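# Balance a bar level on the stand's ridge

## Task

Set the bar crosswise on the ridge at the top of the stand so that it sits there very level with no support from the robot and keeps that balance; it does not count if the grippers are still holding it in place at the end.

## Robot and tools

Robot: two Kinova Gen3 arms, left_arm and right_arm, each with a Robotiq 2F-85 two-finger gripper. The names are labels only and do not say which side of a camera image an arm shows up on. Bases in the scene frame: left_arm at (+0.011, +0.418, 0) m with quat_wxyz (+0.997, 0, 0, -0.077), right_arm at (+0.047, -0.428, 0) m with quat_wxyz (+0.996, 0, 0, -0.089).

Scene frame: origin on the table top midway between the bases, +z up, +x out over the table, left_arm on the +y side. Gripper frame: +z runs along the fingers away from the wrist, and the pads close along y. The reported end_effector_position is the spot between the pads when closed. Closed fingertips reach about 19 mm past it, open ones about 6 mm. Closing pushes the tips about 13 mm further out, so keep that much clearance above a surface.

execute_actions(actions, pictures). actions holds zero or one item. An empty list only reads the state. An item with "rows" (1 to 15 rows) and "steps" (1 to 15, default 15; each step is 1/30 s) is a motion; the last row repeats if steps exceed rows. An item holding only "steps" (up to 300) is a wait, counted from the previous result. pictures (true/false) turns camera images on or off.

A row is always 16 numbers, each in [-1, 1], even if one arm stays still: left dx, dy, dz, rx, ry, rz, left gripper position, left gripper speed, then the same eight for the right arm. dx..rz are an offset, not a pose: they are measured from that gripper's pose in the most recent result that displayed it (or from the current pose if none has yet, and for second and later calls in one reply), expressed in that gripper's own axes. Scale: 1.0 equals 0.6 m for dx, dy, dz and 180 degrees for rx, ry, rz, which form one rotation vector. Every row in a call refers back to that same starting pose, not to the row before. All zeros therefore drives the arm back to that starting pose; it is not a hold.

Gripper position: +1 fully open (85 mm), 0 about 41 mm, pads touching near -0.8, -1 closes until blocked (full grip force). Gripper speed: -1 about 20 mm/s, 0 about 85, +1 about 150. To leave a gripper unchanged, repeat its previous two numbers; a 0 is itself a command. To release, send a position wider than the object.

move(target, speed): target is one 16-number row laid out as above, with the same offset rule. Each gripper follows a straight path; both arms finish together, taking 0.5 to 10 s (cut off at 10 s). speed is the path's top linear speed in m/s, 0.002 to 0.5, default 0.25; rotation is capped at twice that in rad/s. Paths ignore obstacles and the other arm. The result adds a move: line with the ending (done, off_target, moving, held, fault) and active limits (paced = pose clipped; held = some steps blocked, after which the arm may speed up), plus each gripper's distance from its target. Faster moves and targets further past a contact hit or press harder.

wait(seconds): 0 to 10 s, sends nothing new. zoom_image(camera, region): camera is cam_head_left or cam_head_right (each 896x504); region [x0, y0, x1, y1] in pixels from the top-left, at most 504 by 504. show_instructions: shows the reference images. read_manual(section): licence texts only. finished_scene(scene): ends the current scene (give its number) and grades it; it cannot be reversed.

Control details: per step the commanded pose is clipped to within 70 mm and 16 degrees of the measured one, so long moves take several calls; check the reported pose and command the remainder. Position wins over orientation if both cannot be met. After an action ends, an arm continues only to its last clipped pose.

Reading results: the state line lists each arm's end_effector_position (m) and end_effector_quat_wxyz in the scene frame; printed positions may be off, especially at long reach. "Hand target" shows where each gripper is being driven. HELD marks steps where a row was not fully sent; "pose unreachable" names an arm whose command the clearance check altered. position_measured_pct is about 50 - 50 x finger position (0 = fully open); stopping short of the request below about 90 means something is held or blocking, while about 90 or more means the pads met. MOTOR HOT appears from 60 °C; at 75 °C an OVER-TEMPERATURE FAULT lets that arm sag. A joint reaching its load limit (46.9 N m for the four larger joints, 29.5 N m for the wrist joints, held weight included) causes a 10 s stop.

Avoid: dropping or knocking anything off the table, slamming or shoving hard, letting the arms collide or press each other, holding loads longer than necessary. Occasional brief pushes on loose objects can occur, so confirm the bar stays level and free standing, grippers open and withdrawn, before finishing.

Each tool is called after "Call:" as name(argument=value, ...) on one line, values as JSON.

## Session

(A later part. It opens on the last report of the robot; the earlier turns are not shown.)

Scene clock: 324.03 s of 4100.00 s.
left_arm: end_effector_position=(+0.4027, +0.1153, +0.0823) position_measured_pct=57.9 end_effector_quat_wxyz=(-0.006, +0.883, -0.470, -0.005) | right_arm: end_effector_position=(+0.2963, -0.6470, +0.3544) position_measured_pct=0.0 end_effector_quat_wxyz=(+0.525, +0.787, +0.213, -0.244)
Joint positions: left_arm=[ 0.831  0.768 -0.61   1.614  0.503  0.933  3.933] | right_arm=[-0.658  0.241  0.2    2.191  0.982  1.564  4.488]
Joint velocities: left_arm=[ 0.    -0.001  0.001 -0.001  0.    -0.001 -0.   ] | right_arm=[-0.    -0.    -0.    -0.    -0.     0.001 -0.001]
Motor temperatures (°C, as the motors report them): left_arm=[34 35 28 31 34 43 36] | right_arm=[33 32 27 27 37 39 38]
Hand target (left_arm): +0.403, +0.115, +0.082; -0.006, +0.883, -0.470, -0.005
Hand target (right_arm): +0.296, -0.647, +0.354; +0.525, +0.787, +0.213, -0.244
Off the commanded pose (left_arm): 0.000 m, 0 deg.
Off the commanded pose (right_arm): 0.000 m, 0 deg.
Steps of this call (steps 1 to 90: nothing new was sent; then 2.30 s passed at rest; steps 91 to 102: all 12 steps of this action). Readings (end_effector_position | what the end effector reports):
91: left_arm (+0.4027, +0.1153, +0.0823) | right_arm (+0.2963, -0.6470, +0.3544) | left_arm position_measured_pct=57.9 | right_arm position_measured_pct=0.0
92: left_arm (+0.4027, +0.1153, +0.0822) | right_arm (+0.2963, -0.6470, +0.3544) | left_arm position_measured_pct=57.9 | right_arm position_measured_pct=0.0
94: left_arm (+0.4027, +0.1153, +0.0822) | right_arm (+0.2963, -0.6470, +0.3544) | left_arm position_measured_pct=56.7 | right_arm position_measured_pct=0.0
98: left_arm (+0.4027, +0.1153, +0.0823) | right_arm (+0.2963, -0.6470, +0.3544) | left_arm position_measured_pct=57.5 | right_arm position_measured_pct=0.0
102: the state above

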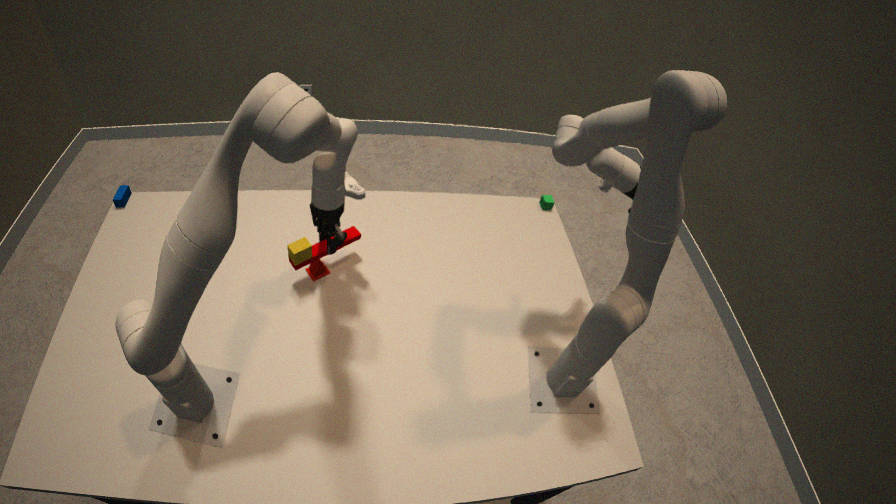

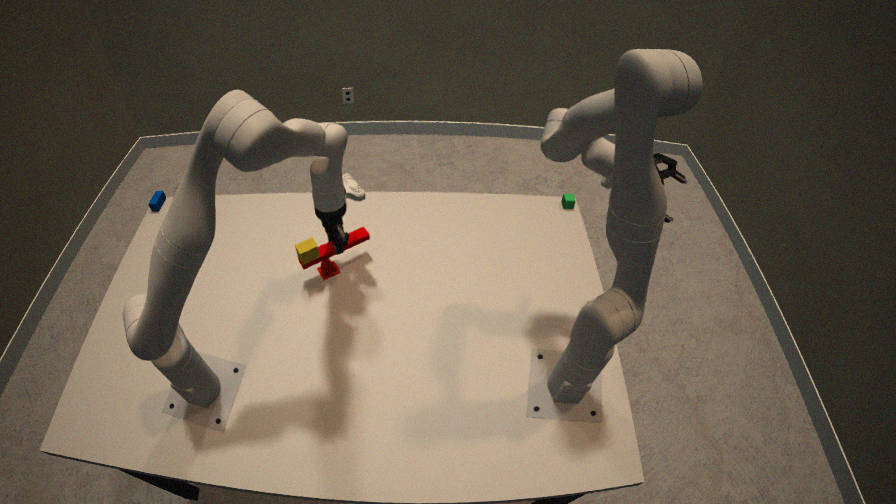

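Call:
execute_actions(actions=[{"rows":[[0,0,0,0,0,0,-0.12,-1,0,0,0,0,0,0,1,0],[0,0,0,0,0,0,-0.12,-1,0,0,0,0,0,0,1,0],[0,0,0,0,0,0,-0.12,-1,0,0,0,0,0,0,1,0],[0,0,0,0,0,0,-0.18,-1,0,0,0,0,0,0,1,0]],"steps":10}])

Call:
zoom_image(camera="cam_head_left", region=[280, 215, 364, 285])

Scene clock: 328.83 s of 4100.00 s.
left_arm: end_effector_position=(+0.4027, +0.1153, +0.0823) position_measured_pct=57.9 end_effector_quat_wxyz=(-0.006, +0.883, -0.470, -0.005) | right_arm: end_effector_position=(+0.2963, -0.6470, +0.3544) position_measured_pct=0.0 end_effector_quat_wxyz=(+0.525, +0.787, +0.213, -0.244)
Joint positions: left_arm=[ 0.831  0.768 -0.61   1.614  0.503  0.933  3.933] | right_arm=[-0.658  0.241  0.2    2.191  0.982  1.564  4.488]
Joint velocities: left_arm=[-0.001  0.001 -0.001 -0.     0.001  0.     0.   ] | right_arm=[-0. -0.  0.  0.  0. -0.  0.]
Motor temperatures (°C, as the motors report them): left_arm=[34 35 28 31 34 43 36] | right_arm=[33 32 27 27 37 39 38]
Hand target (left_arm): +0.403, +0.115, +0.082; -0.006, +0.883, -0.470, -0.005
Hand target (right_arm): +0.296, -0.647, +0.354; +0.525, +0.787, +0.213, -0.244
Off the commanded pose (left_arm): 0.000 m, 0 deg.
Off the commanded pose (right_arm): 0.000 m, 0 deg.
Steps of this call (steps 1 to 90: nothing new was sent; then 1.47 s passed at rest; steps 91 to 100: all 10 steps of this action). Readings (end_effector_position | what the end effector reports):
91: left_arm (+0.4027, +0.1153, +0.0823) | right_arm (+0.2963, -0.6470, +0.3544) | left_arm position_measured_pct=57.9 | right_arm position_measured_pct=0.0
92: left_arm (+0.4026, +0.1153, +0.0823) | right_arm (+0.2963, -0.6470, +0.3544) | left_arm position_measured_pct=57.9 | right_arm position_measured_pct=0.0
94: left_arm (+0.4026, +0.1153, +0.0823) | right_arm (+0.2963, -0.6470, +0.3544) | left_arm position_measured_pct=56.7 | right_arm position_measured_pct=0.0
98: left_arm (+0.4027, +0.1153, +0.0823) | right_arm (+0.2963, -0.6470, +0.3544) | left_arm position_measured_pct=57.9 | right_arm position_measured_pct=0.0
100: the state above

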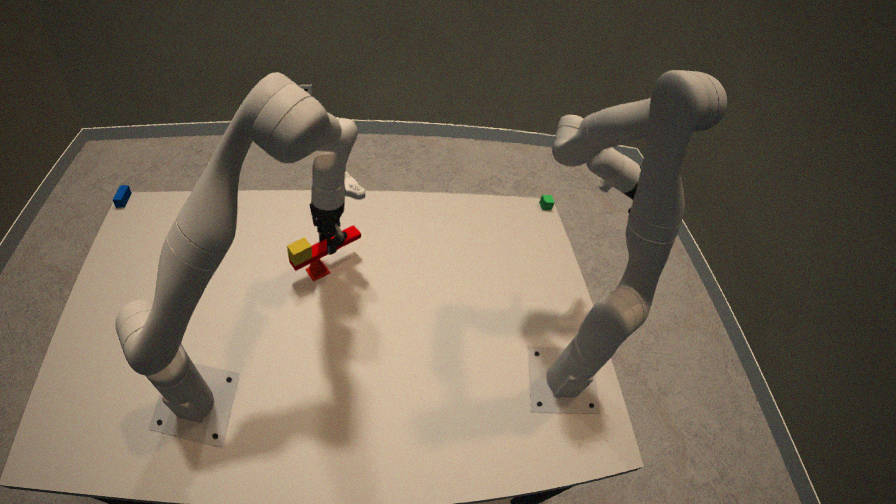

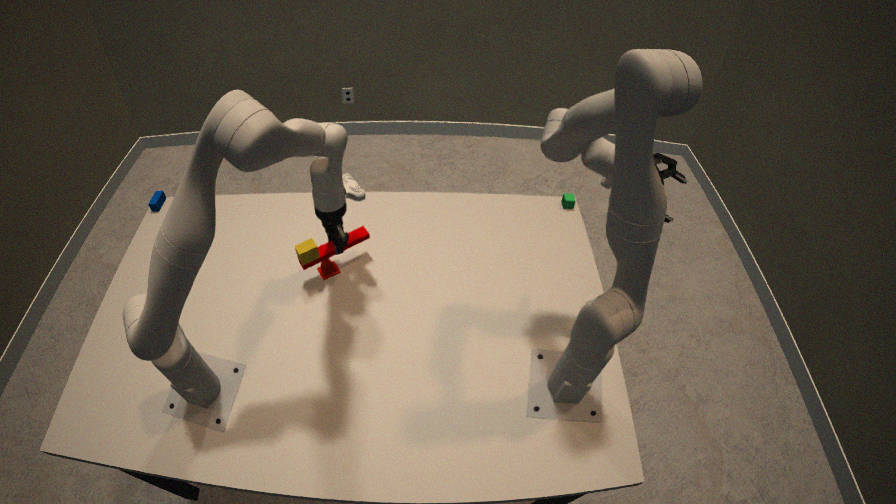

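Region (280, 215, 364, 285) of cam_head_left's 896x504 image, scaled by 6.000, with more detail than that image has.

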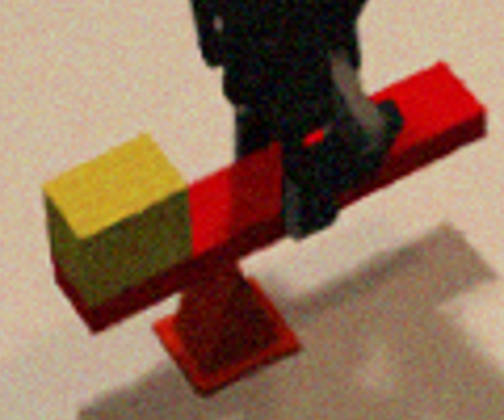

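Rocks symmetrically around level — stable. Release.

Call:
execute_actions(actions=[{"rows":[[0,0,0,0,0,0,0.3,-1,0,0,0,0,0,0,1,0]],"steps":15}], pictures=false)

Call:
move(target=[0,0,-0.13,0,0,0,0.3,-1,0,0,0,0,0,0,1,0], speed=0.1)

Call:
zoom_image(camera="cam_head_left", region=[280, 215, 364, 285])

Scene clock: 334.47 s of 4100.00 s.
left_arm: end_effector_position=(+0.4027, +0.1153, +0.0823) position_measured_pct=49.2 end_effector_quat_wxyz=(-0.006, +0.883, -0.470, -0.005) | right_arm: end_effector_position=(+0.2963, -0.6470, +0.3544) position_measured_pct=0.0 end_effector_quat_wxyz=(+0.525, +0.787, +0.213, -0.244)
Joint positions: left_arm=[ 0.831  0.768 -0.61   1.614  0.503  0.933  3.933] | right_arm=[-0.658  0.241  0.2    2.191  0.982  1.564  4.488]
Joint velocities: left_arm=[ 0.001  0.    -0.001 -0.001 -0.     0.002  0.   ] | right_arm=[ 0.001  0.    -0.     0.     0.     0.     0.   ]
Motor temperatures (°C, as the motors report them): left_arm=[34 35 28 31 34 43 36] | right_arm=[33 32 27 27 37 39 38]
Hand target (left_arm): +0.403, +0.115, +0.082; -0.006, +0.883, -0.470, -0.005
Hand target (right_arm): +0.296, -0.647, +0.354; +0.525, +0.787, +0.213, -0.244
Off the commanded pose (left_arm): 0.000 m, 0 deg.
Off the commanded pose (right_arm): 0.000 m, 0 deg.
Steps of this call (steps 1 to 90: nothing new was sent; then 2.13 s passed at rest; steps 91 to 105: all 15 steps of this action). Readings (end_effector_position | what the end effector reports):
91: left_arm (+0.4027, +0.1153, +0.0824) | right_arm (+0.2963, -0.6470, +0.3544) | left_arm position_measured_pct=57.9 | right_arm position_measured_pct=0.0
92: left_arm (+0.4026, +0.1153, +0.0823) | right_arm (+0.2963, -0.6470, +0.3544) | left_arm position_measured_pct=57.9 | right_arm position_measured_pct=0.0
94: left_arm (+0.4026, +0.1153, +0.0823) | right_arm (+0.2963, -0.6470, +0.3544) | left_arm position_measured_pct=56.7 | right_arm position_measured_pct=0.0
98: left_arm (+0.4027, +0.1153, +0.0823) | right_arm (+0.2963, -0.6470, +0.3544) | left_arm position_measured_pct=54.0 | right_arm position_measured_pct=0.0
105: the state above

Scene clock: 336.50 s of 4100.00 s.
left_arm: end_effector_position=(+0.4032, +0.1141, +0.1603) position_measured_pct=34.9 end_effector_quat_wxyz=(-0.006, +0.883, -0.469, -0.005) | right_arm: end_effector_position=(+0.2963, -0.6470, +0.3544) position_measured_pct=0.0 end_effector_quat_wxyz=(+0.525, +0.787, +0.213, -0.244)
Joint positions: left_arm=[ 0.861  0.663 -0.663  1.521  0.422  1.116  3.999] | right_arm=[-0.658  0.241  0.2    2.191  0.982  1.564  4.488]
Joint velocities: left_arm=[ 0.002 -0.002  0.    -0.001  0.     0.001  0.001] | right_arm=[ 0.  0.  0.  0. -0.  0.  0.]
Motor temperatures (°C, as the motors report them): left_arm=[34 35 28 31 34 43 36] | right_arm=[33 32 27 27 37 39 38]
Hand target (left_arm): +0.403, +0.114, +0.160; -0.006, +0.883, -0.469, -0.005
Hand target (right_arm): +0.296, -0.647, +0.354; +0.525, +0.787, +0.213, -0.244
Off the commanded pose (left_arm): 0.000 m, 0 deg.
Off the commanded pose (right_arm): 0.000 m, 0 deg.
move: done

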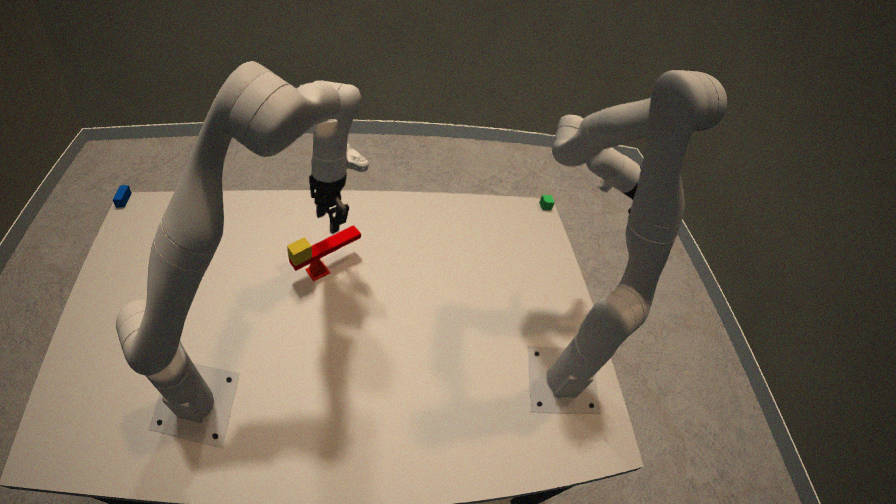

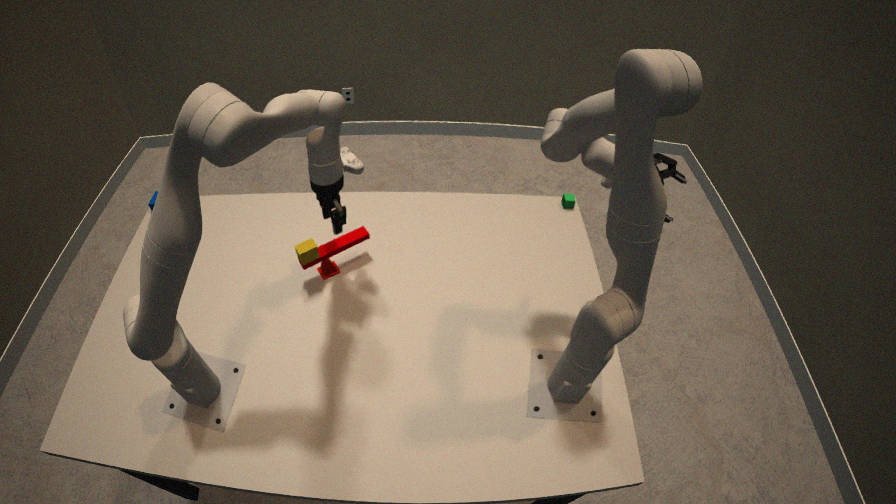

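Region (280, 215, 364, 285) of cam_head_left's 896x504 image, scaled by 6.000, with more detail than that image has.

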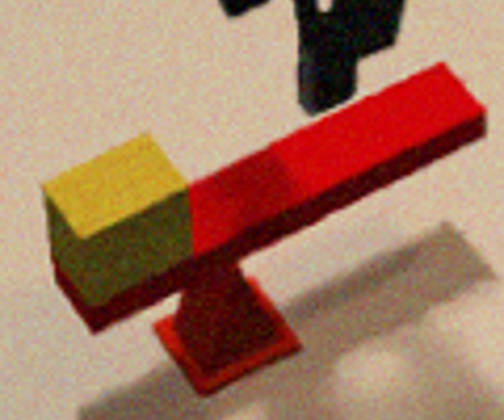

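Call:
finished_scene(scene=2)

The scene is finished: the task was done.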